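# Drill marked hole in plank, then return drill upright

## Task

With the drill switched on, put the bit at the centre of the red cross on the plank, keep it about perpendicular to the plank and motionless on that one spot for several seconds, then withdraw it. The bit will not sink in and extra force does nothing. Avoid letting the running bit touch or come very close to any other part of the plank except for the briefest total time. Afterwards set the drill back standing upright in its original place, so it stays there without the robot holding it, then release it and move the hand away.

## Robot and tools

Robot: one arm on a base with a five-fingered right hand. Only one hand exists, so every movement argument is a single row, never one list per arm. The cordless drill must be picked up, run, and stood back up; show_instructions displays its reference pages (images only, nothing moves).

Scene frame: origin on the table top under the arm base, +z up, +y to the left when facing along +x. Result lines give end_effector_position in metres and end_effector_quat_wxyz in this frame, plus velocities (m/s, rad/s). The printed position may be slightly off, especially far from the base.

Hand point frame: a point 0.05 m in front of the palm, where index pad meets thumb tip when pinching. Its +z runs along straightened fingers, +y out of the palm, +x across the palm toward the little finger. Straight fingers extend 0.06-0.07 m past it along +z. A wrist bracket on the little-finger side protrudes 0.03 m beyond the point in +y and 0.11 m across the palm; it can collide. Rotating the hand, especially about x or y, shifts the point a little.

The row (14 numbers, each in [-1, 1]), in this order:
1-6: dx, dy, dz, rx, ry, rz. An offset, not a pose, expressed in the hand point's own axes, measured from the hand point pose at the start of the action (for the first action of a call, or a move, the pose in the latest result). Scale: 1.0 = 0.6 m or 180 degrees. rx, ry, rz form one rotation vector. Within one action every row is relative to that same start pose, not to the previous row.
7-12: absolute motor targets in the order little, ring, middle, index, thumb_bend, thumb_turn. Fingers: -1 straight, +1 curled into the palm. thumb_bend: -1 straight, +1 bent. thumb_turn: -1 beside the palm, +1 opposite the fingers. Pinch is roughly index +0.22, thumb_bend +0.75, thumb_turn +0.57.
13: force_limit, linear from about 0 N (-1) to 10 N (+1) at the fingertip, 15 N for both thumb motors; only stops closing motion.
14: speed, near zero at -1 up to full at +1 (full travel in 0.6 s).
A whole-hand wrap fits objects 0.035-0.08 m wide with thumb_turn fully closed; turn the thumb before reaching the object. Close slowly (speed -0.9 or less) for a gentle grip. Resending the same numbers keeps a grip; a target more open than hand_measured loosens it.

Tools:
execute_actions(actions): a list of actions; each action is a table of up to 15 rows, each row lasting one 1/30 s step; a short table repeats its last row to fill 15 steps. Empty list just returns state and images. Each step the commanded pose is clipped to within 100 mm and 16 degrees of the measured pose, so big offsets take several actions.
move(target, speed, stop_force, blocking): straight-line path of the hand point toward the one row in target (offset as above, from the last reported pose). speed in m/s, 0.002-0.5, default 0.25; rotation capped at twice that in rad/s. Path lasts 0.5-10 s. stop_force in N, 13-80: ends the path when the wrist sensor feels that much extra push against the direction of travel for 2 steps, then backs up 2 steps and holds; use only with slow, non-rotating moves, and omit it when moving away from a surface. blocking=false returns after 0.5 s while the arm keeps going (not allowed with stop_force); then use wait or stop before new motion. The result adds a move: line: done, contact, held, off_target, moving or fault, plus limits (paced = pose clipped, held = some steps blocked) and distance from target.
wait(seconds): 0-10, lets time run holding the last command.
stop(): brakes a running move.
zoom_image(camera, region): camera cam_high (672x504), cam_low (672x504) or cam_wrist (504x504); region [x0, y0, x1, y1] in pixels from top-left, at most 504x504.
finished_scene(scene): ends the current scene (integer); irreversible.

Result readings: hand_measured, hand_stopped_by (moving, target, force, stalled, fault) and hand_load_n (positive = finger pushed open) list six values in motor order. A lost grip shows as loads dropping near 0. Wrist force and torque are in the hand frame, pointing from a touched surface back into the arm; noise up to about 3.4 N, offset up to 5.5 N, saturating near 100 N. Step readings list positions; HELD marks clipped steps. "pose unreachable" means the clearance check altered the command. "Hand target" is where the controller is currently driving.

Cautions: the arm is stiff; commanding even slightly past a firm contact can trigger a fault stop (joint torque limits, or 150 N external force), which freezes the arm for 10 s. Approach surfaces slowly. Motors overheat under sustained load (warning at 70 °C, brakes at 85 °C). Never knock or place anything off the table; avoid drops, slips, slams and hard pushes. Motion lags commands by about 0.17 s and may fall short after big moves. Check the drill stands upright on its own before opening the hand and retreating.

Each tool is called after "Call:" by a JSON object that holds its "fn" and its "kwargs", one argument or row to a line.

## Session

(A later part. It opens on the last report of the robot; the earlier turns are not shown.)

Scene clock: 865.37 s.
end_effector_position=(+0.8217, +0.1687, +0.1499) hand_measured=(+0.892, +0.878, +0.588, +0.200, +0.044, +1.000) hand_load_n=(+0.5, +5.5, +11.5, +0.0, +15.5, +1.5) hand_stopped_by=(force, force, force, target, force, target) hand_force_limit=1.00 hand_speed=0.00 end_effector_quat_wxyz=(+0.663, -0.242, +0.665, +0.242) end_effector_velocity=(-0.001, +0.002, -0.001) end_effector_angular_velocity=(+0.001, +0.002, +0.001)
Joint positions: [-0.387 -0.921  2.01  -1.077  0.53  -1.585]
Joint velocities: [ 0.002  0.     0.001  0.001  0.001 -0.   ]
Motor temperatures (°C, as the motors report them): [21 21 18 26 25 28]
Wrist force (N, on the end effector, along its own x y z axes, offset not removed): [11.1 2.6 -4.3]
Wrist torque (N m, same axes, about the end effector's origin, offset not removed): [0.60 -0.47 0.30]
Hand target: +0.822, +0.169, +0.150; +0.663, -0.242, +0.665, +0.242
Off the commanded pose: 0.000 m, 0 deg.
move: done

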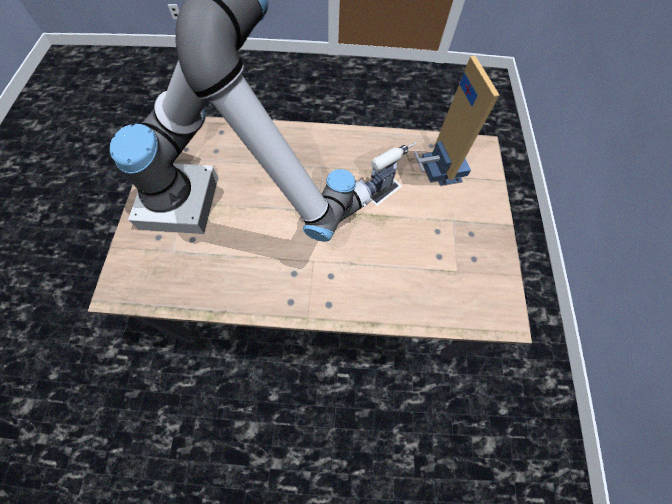

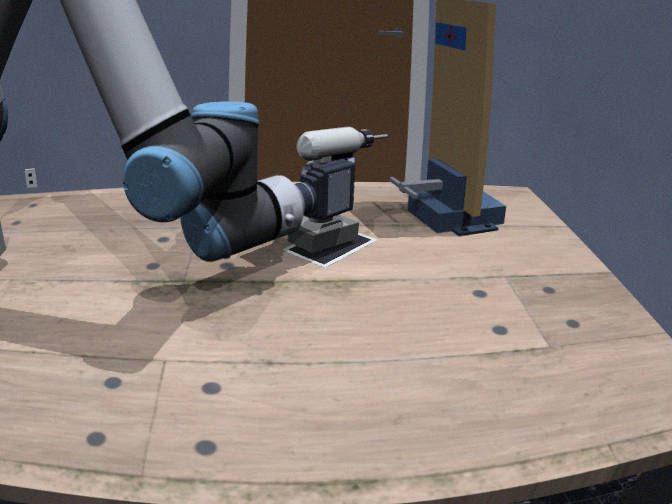

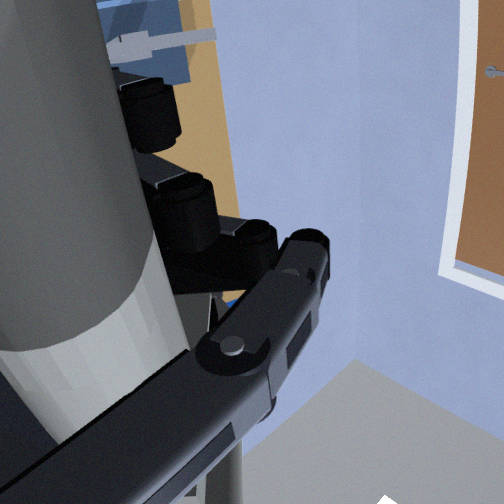

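Call:
{"fn": "move", "kwargs": {
  "target": [0.012,0.005,0.02,-0.038,0,0,1,1,1,0.2,0.4,1,1,0],
  "speed": 0.03
}}

Call:
{"fn": "zoom_image", "kwargs": {
  "camera": "cam_low",
  "region": [260,80,440,280]
}}

Call:
{"fn": "zoom_image", "kwargs": {
  "camera": "cam_high",
  "region": [340,130,440,230]
}}

Scene clock: 878.60 s.
end_effector_position=(+0.8289, +0.1787, +0.1427) hand_measured=(+0.892, +0.878, +0.588, +0.200, +0.044, +1.000) hand_load_n=(+0.5, +5.5, +11.5, +0.0, +15.5, +1.5) hand_stopped_by=(force, force, force, target, force, target) hand_force_limit=1.00 hand_speed=0.00 end_effector_quat_wxyz=(+0.648, -0.281, +0.650, +0.281) end_effector_velocity=(+0.001, +0.001, +0.001) end_effector_angular_velocity=(-0.001, -0.002, +0.010)
Joint positions: [-0.381 -0.879  1.936 -1.041  0.417 -1.589]
Joint velocities: [ 0.001  0.002 -0.007  0.004 -0.009 -0.001]
Motor temperatures (°C, as the motors report them): [21 21 18 26 25 28]
Wrist force (N, on the end effector, along its own x y z axes, offset not removed): [8.7 -1.5 -1.0]
Wrist torque (N m, same axes, about the end effector's origin, offset not removed): [-0.31 -0.21 0.13]
Hand target: +0.829, +0.179, +0.143; +0.648, -0.281, +0.650, +0.282
Off the commanded pose: 0.000 m, 0 deg.
move: done

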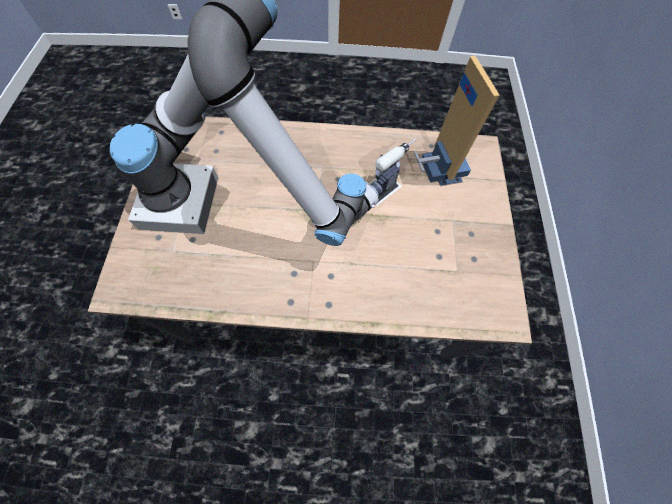

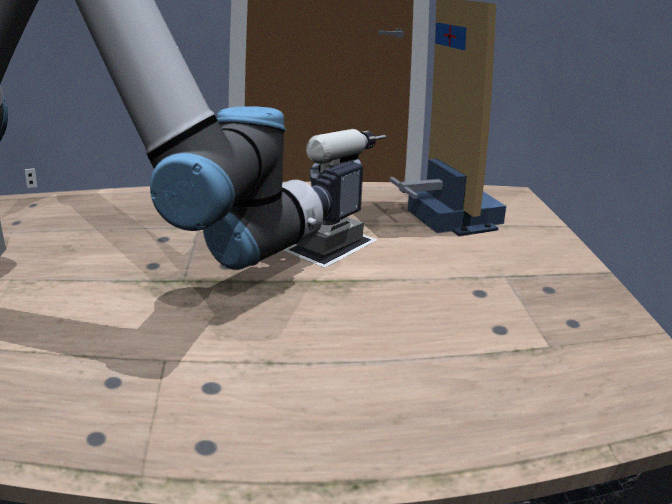

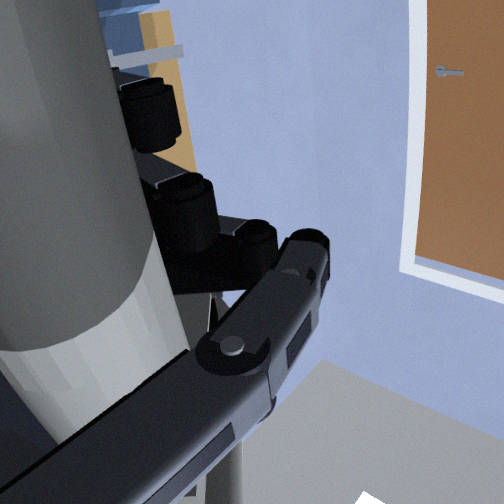

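Region (260, 80, 440, 280) of cam_low's 672x504 image, scaled by 2.520, with more detail than that image has; it fills the left 454 columns of this view, and the rest is white.

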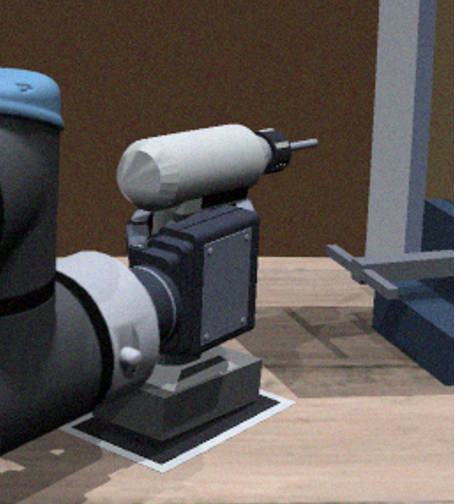

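Region (340, 130, 440, 230) of cam_high's 672x504 image, scaled by 5.040, with more detail than that image has.

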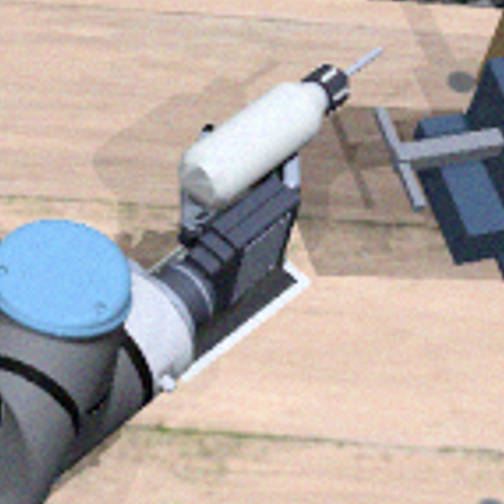

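Call:
{"fn": "move", "kwargs": {
  "target": [0.03,0,0,0,0,0,1,1,1,0.2,0.4,1,1,0],
  "speed": 0.008,
  "stop_force": 13
}}

Call:
{"fn": "execute_actions", "kwargs": {
  "actions": [
    [[0,0,0,0,0,0,-1,-1,-1,-1,-1,1,1,0.3]],
    [[0,0,0,0,0,0,-1,-1,-1,-1,-1,1,1,0.3]],
    [[0,0,0,0,0,0,-1,-1,-1,-1,-1,1,1,0.3]]
  ]
}}

Call:
{"fn": "move", "kwargs": {
  "target": [0.002,-0.008,-0.03,0,0,0,-1,-1,-1,-1,-1,1,1,0.3],
  "speed": 0.015
}}

Call:
{"fn": "move", "kwargs": {
  "target": [0,-0.025,-0.06,0,0,0,-1,-1,-1,-1,-1,1,1,0.3],
  "speed": 0.03
}}

Call:
{"fn": "zoom_image", "kwargs": {
  "camera": "cam_low",
  "region": [260,80,440,280]
}}

Scene clock: 891.73 s.
end_effector_position=(+0.8290, +0.1787, +0.1378) hand_measured=(+0.892, +0.878, +0.588, +0.200, +0.044, +1.000) hand_load_n=(+2.5, +6.0, +11.5, +0.0, +15.5, +2.0) hand_stopped_by=(force, force, force, target, force, target) hand_force_limit=1.00 hand_speed=0.00 end_effector_quat_wxyz=(+0.648, -0.281, +0.650, +0.281) end_effector_velocity=(+0.000, -0.000, +0.003) end_effector_angular_velocity=(+0.001, +0.002, -0.000)
Joint positions: [-0.381 -0.872  1.935 -1.047  0.416 -1.589]
Joint velocities: [-0.    -0.004 -0.     0.006  0.     0.001]
Motor temperatures (°C, as the motors report them): [21 21 18 26 25 28]
Wrist force (N, on the end effector, along its own x y z axes, offset not removed): [6.8 1.2 -1.0]
Wrist torque (N m, same axes, about the end effector's origin, offset not removed): [0.09 -0.41 0.05]
Hand target: +0.829, +0.179, +0.138; +0.648, -0.281, +0.650, +0.281
Off the commanded pose: 0.013 m, 0 deg.
move: contact

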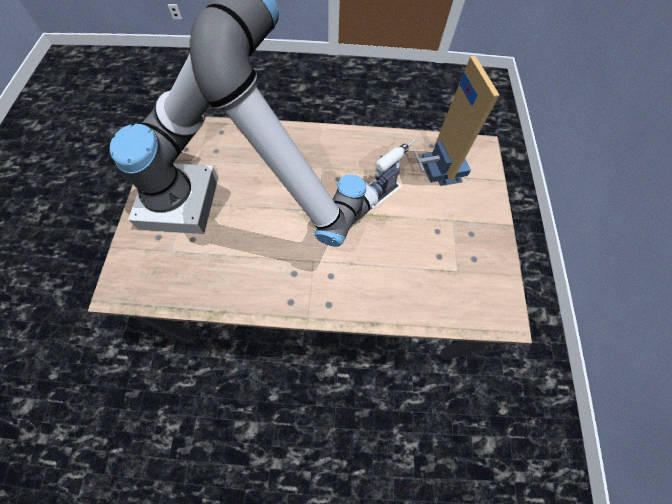

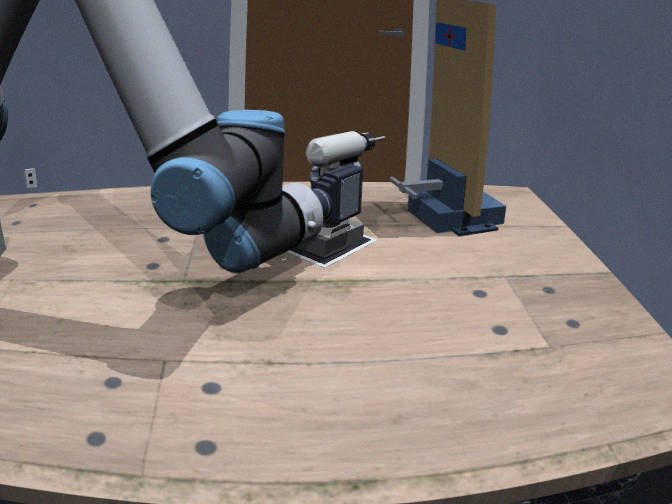

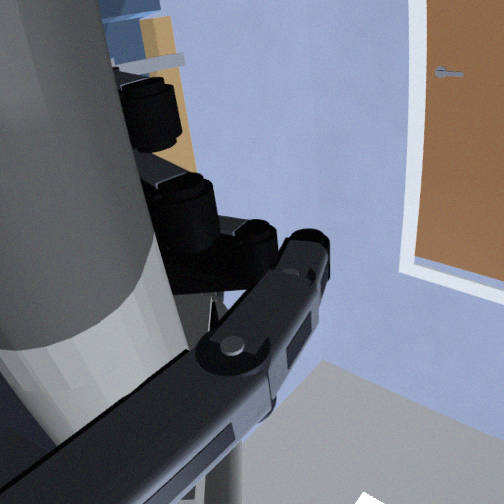

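Scene clock: 893.23 s.
end_effector_position=(+0.8290, +0.1787, +0.1378) hand_measured=(-1.000, -1.000, -1.000, -1.000, -1.000, +1.000) hand_load_n=(+0.0, +0.0, +0.0, +0.0, +0.0, +0.0) hand_stopped_by=(target, target, target, target, target, target) hand_force_limit=1.00 hand_speed=0.30 end_effector_quat_wxyz=(+0.648, -0.281, +0.650, +0.281) end_effector_velocity=(-0.000, -0.000, -0.000) end_effector_angular_velocity=(+0.000, +0.002, +0.000)
Joint positions: [-0.381 -0.872  1.935 -1.047  0.416 -1.589]
Joint velocities: [-0.     0.     0.     0.002 -0.001 -0.   ]
Motor temperatures (°C, as the motors report them): [21 21 18 26 25 28]
Wrist force (N, on the end effector, along its own x y z axes, offset not removed): [1.6 -0.1 -2.1]
Wrist torque (N m, same axes, about the end effector's origin, offset not removed): [0.27 -0.43 0.15]
Hand target: +0.829, +0.179, +0.138; +0.648, -0.281, +0.650, +0.281
Off the commanded pose: 0.000 m, 0 deg.
Step readings (end_effector_position; steps 1 to 15: 1st action; 16 to 30: 2nd action; 31 to 45: 3rd action):
0: (+0.8290, +0.1787, +0.1378)
1: (+0.8290, +0.1787, +0.1378)
2: (+0.8290, +0.1787, +0.1378)
4: (+0.8290, +0.1787, +0.1378)
8: (+0.8290, +0.1787, +0.1378)
15: (+0.8290, +0.1787, +0.1378)
16: (+0.8290, +0.1787, +0.1378)
17: (+0.8290, +0.1787, +0.1378)
19: (+0.8290, +0.1787, +0.1378)
23: (+0.8290, +0.1787, +0.1378)
30: (+0.8290, +0.1787, +0.1378)
31: (+0.8290, +0.1787, +0.1378)
32: (+0.8290, +0.1787, +0.1378)
34: (+0.8290, +0.1787, +0.1378)
38: (+0.8290, +0.1787, +0.1378)
45: end_effector_position above

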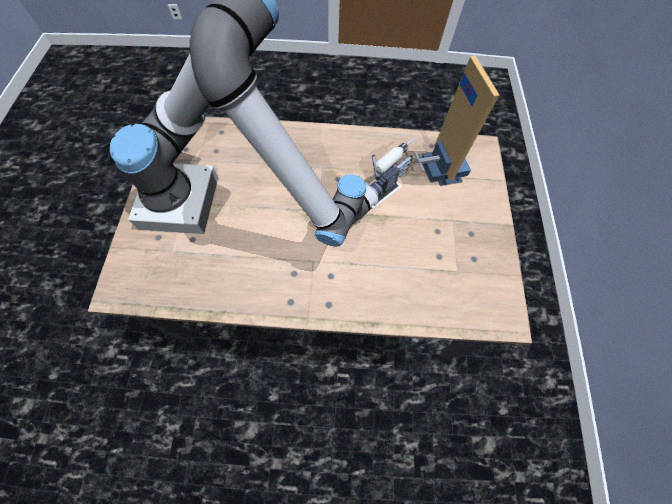

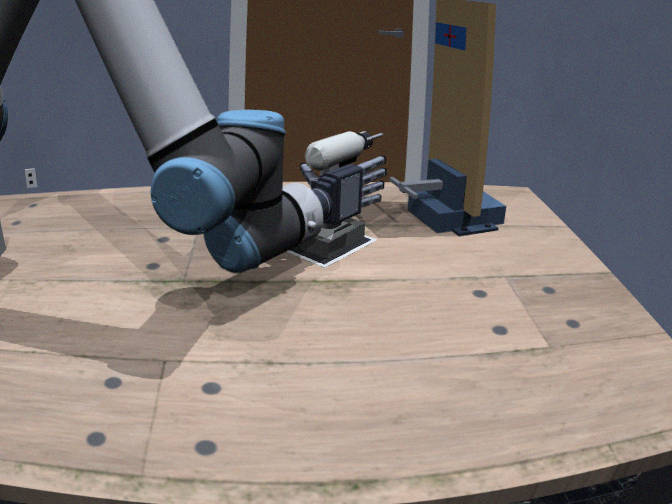

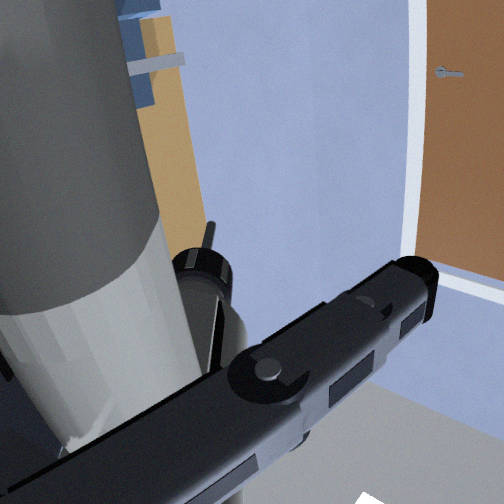

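Scene clock: 894.73 s.
end_effector_position=(+0.8203, +0.1625, +0.1367) hand_measured=(-1.000, -1.000, -1.000, -1.000, -1.000, +1.000) hand_load_n=(+0.0, +0.0, +0.0, +0.0, +0.0, +0.0) hand_stopped_by=(target, target, target, target, target, target) hand_force_limit=1.00 hand_speed=0.30 end_effector_quat_wxyz=(+0.648, -0.281, +0.650, +0.281) end_effector_velocity=(-0.001, -0.002, -0.001) end_effector_angular_velocity=(+0.001, +0.002, -0.001)
Joint positions: [-0.409 -0.876  1.95  -1.057  0.389 -1.59 ]
Joint velocities: [-0.003  0.001  0.001 -0.001 -0.001  0.001]
Motor temperatures (°C, as the motors report them): [21 21 18 26 25 28]
Wrist force (N, on the end effector, along its own x y z axes, offset not removed): [-1.3 -0.5 -1.5]
Wrist torque (N m, same axes, about the end effector's origin, offset not removed): [-0.14 0.25 -0.16]
Hand target: +0.820, +0.162, +0.137; +0.648, -0.281, +0.650, +0.281
Off the commanded pose: 0.000 m, 0 deg.
move: done

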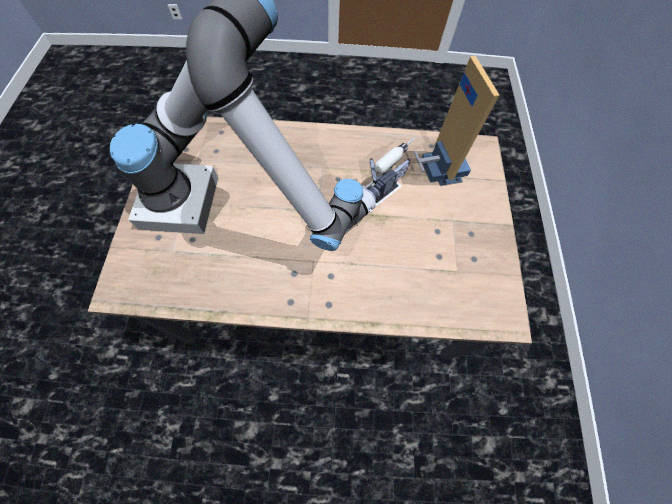

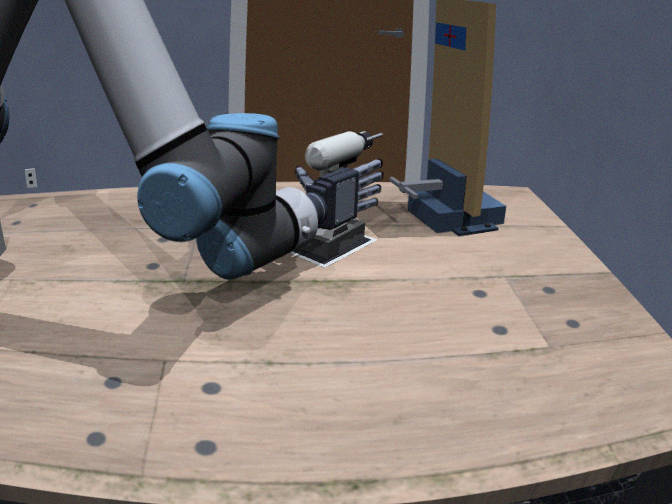

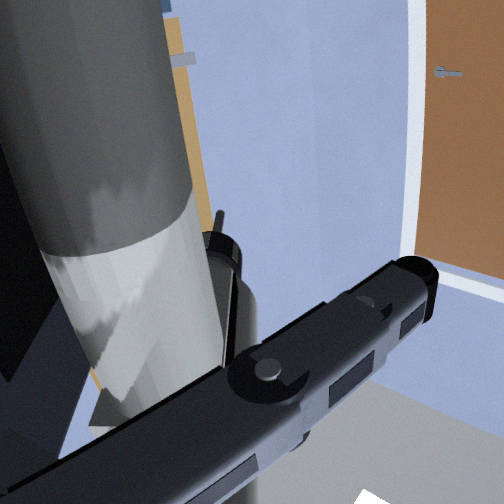

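Scene clock: 896.37 s.
end_effector_position=(+0.8066, +0.1261, +0.1368) hand_measured=(-1.000, -1.000, -1.000, -1.000, -1.000, +1.000) hand_load_n=(+0.0, +0.0, +0.0, +0.0, +0.0, +0.0) hand_stopped_by=(target, target, target, target, target, target) hand_force_limit=1.00 hand_speed=0.30 end_effector_quat_wxyz=(+0.648, -0.281, +0.650, +0.281) end_effector_velocity=(-0.001, -0.001, -0.001) end_effector_angular_velocity=(+0.001, +0.001, +0.000)
Joint positions: [-0.468 -0.884  1.967 -1.064  0.33  -1.593]
Joint velocities: [-0.002  0.002  0.001 -0.001 -0.003 -0.   ]
Motor temperatures (°C, as the motors report them): [21 21 18 26 25 28]
Wrist force (N, on the end effector, along its own x y z axes, offset not removed): [1.1 -0.1 2.7]
Wrist torque (N m, same axes, about the end effector's origin, offset not removed): [-0.18 -0.44 0.17]
Hand target: +0.807, +0.126, +0.137; +0.648, -0.281, +0.650, +0.281
Off the commanded pose: 0.000 m, 0 deg.
move: done

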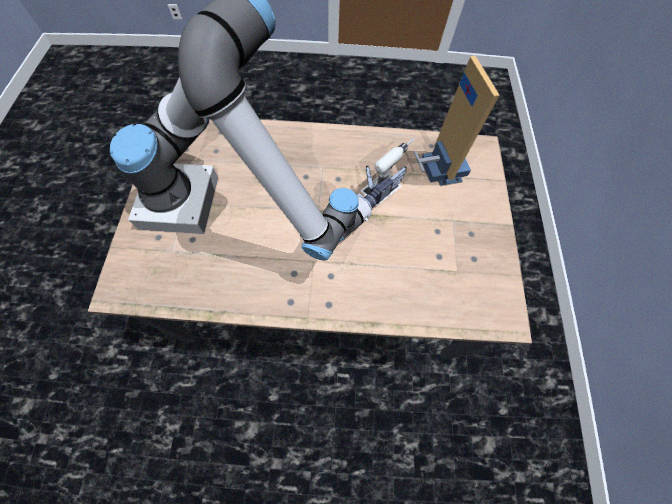

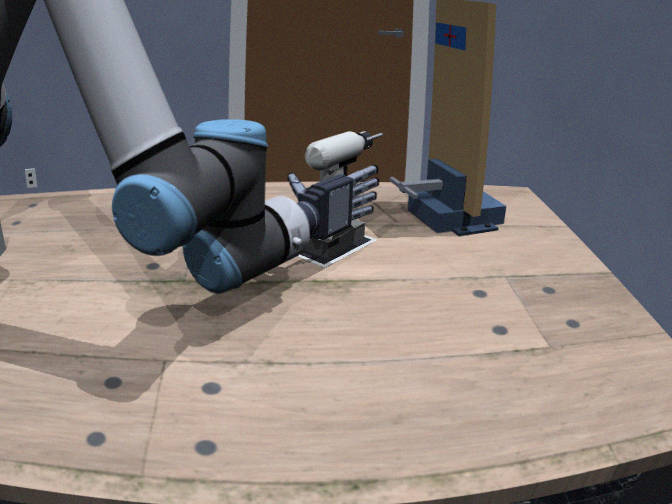

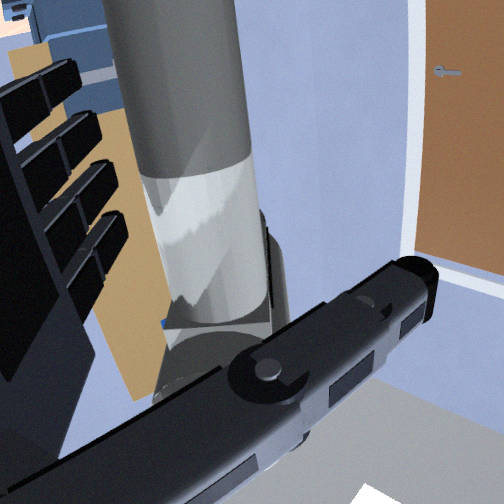

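Region (260, 80, 440, 280) of cam_low's 672x504 image, scaled by 2.520, with more detail than that image has; it fills the left 454 columns of this view, and the rest is white.

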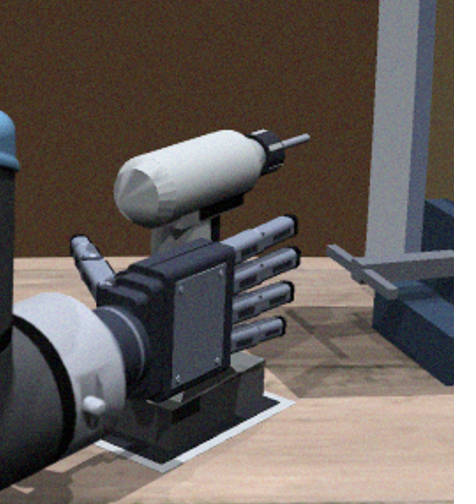

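Call:
{"fn": "move", "kwargs": {
  "target": [0,-0.03,-0.15,0,0,0,-1,-1,-1,-1,-1,1,1,0.3],
  "speed": 0.06
}}

Call:
{"fn": "move", "kwargs": {
  "target": [-0.05,-0.25,-0.15,0.1,0,0,-1,-1,-1,-1,-1,1,1,0.3],
  "speed": 0.15
}}

Call:
{"fn": "zoom_image", "kwargs": {
  "camera": "cam_low",
  "region": [260,80,440,280]
}}

Call:
{"fn": "zoom_image", "kwargs": {
  "camera": "cam_high",
  "region": [340,130,440,230]
}}

Scene clock: 907.60 s.
end_effector_position=(+0.7584, +0.0483, +0.1371) hand_measured=(-1.000, -1.000, -1.000, -1.000, -1.000, +1.000) hand_load_n=(+0.0, +0.0, +0.0, +0.0, +0.0, +0.0) hand_stopped_by=(target, target, target, target, target, target) hand_force_limit=1.00 hand_speed=0.30 end_effector_quat_wxyz=(+0.648, -0.281, +0.650, +0.281) end_effector_velocity=(-0.001, -0.001, -0.000) end_effector_angular_velocity=(+0.001, +0.002, +0.001)
Joint positions: [-0.611 -0.909  2.026 -1.085  0.187 -1.606]
Joint velocities: [-0.003 -0.     0.001  0.002 -0.004 -0.001]
Motor temperatures (°C, as the motors report them): [21 21 18 26 25 28]
Wrist force (N, on the end effector, along its own x y z axes, offset not removed): [3.4 0.9 -4.6]
Wrist torque (N m, same axes, about the end effector's origin, offset not removed): [0.16 -0.57 0.28]
Hand target: +0.758, +0.048, +0.137; +0.648, -0.281, +0.650, +0.282
Off the commanded pose: 0.000 m, 0 deg.
move: done

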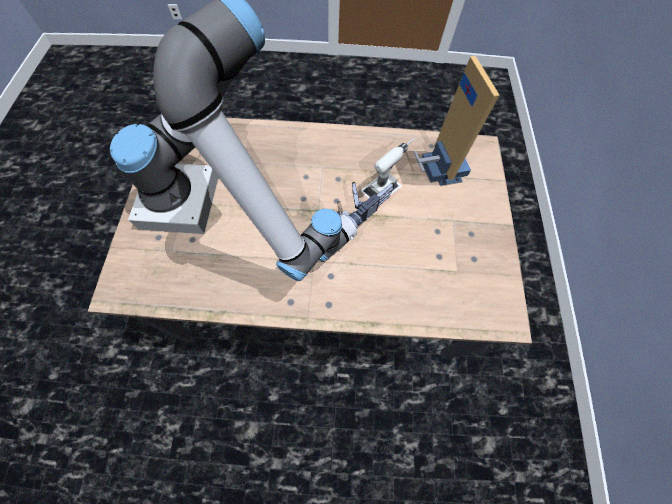

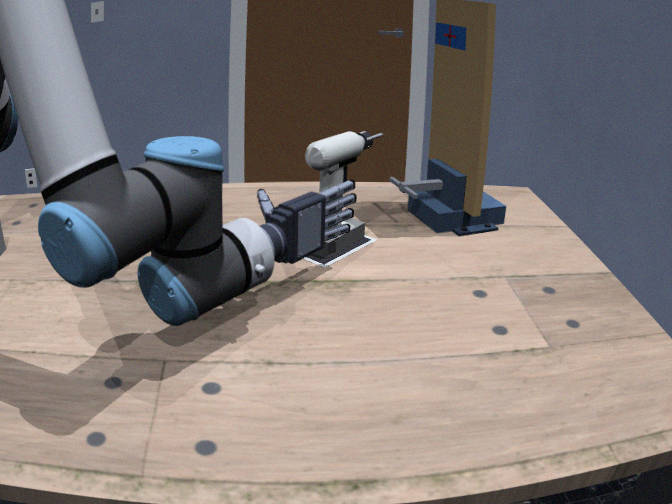

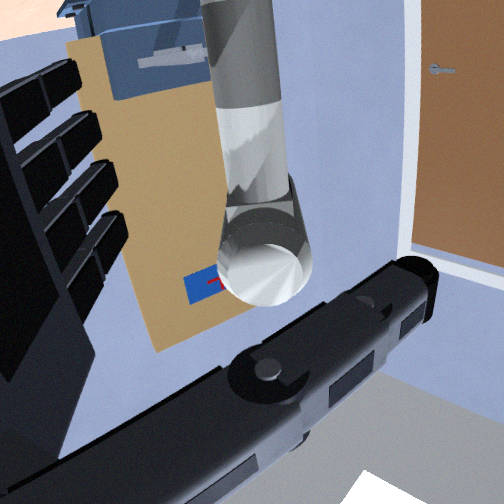

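Scene clock: 909.30 s.
end_effector_position=(+0.8063, -0.1197, +0.1673) hand_measured=(-1.000, -1.000, -1.000, -1.000, -1.000, +1.000) hand_load_n=(+0.0, +0.0, +0.0, +0.0, +0.0, +0.0) hand_stopped_by=(target, target, target, target, target, target) hand_force_limit=1.00 hand_speed=0.30 end_effector_quat_wxyz=(+0.684, -0.176, +0.686, +0.177) end_effector_velocity=(+0.001, -0.002, +0.001) end_effector_angular_velocity=(-0.001, -0.001, -0.003)
Joint positions: [-0.771 -0.938  1.98  -1.031  0.341 -1.587]
Joint velocities: [-0.001 -0.001 -0.001  0.001  0.002 -0.001]
Motor temperatures (°C, as the motors report them): [21 21 18 26 25 28]
Wrist force (N, on the end effector, along its own x y z axes, offset not removed): [0.0 0.0 -4.6]
Wrist torque (N m, same axes, about the end effector's origin, offset not removed): [0.28 0.05 0.01]
Hand target: +0.806, -0.120, +0.167; +0.684, -0.176, +0.686, +0.177
Off the commanded pose: 0.000 m, 0 deg.
move: done

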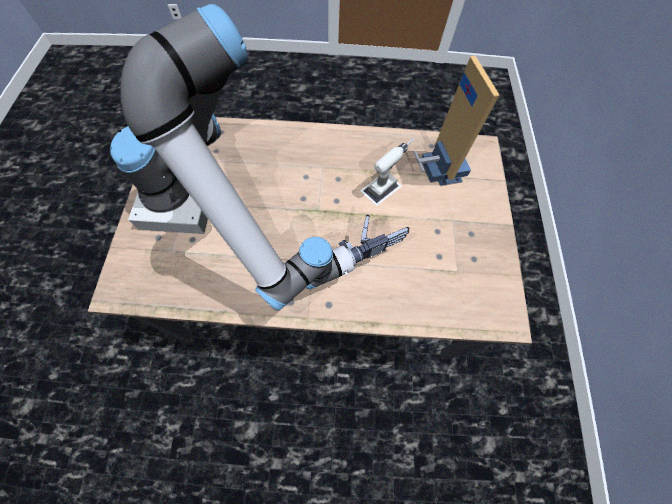

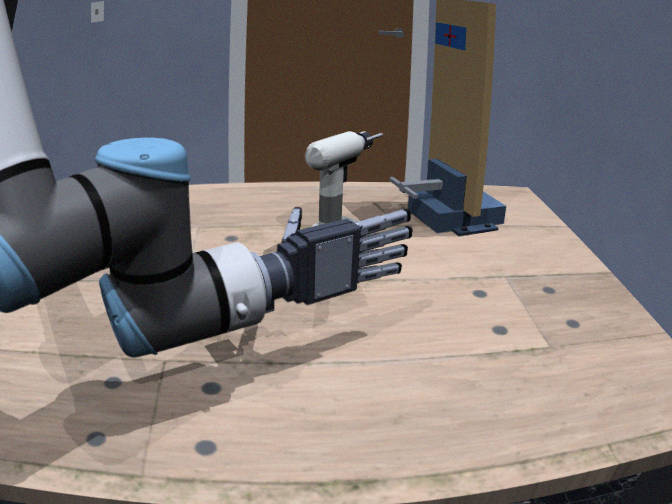

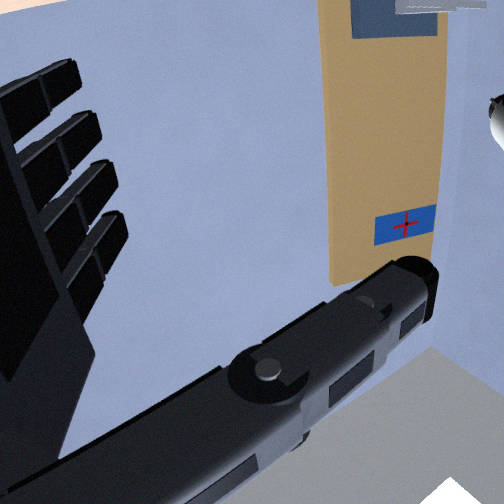

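Region (260, 80, 440, 280) of cam_low's 672x504 image, scaled by 2.520, with more detail than that image has; it fills the left 454 columns of this view, and the rest is white.

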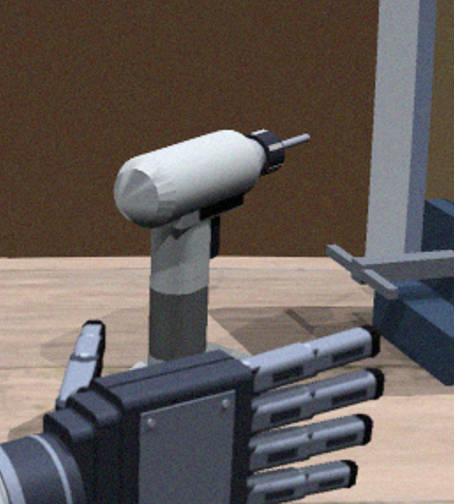

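Region (340, 130, 440, 230) of cam_high's 672x504 image, scaled by 5.040, with more detail than that image has.

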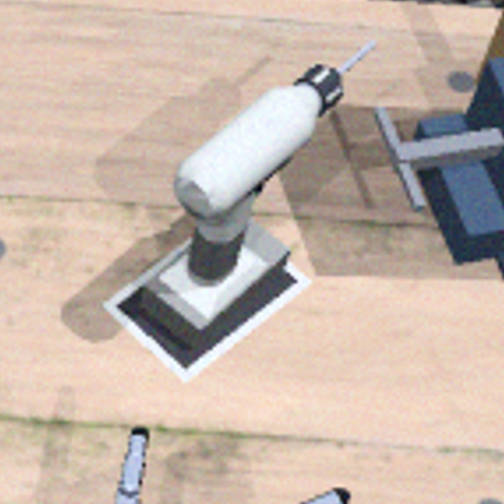

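Inside the outline.

Call:
{"fn": "finished_scene", "kwargs": {
  "scene": 2
}}

The scene is finished: the task was done.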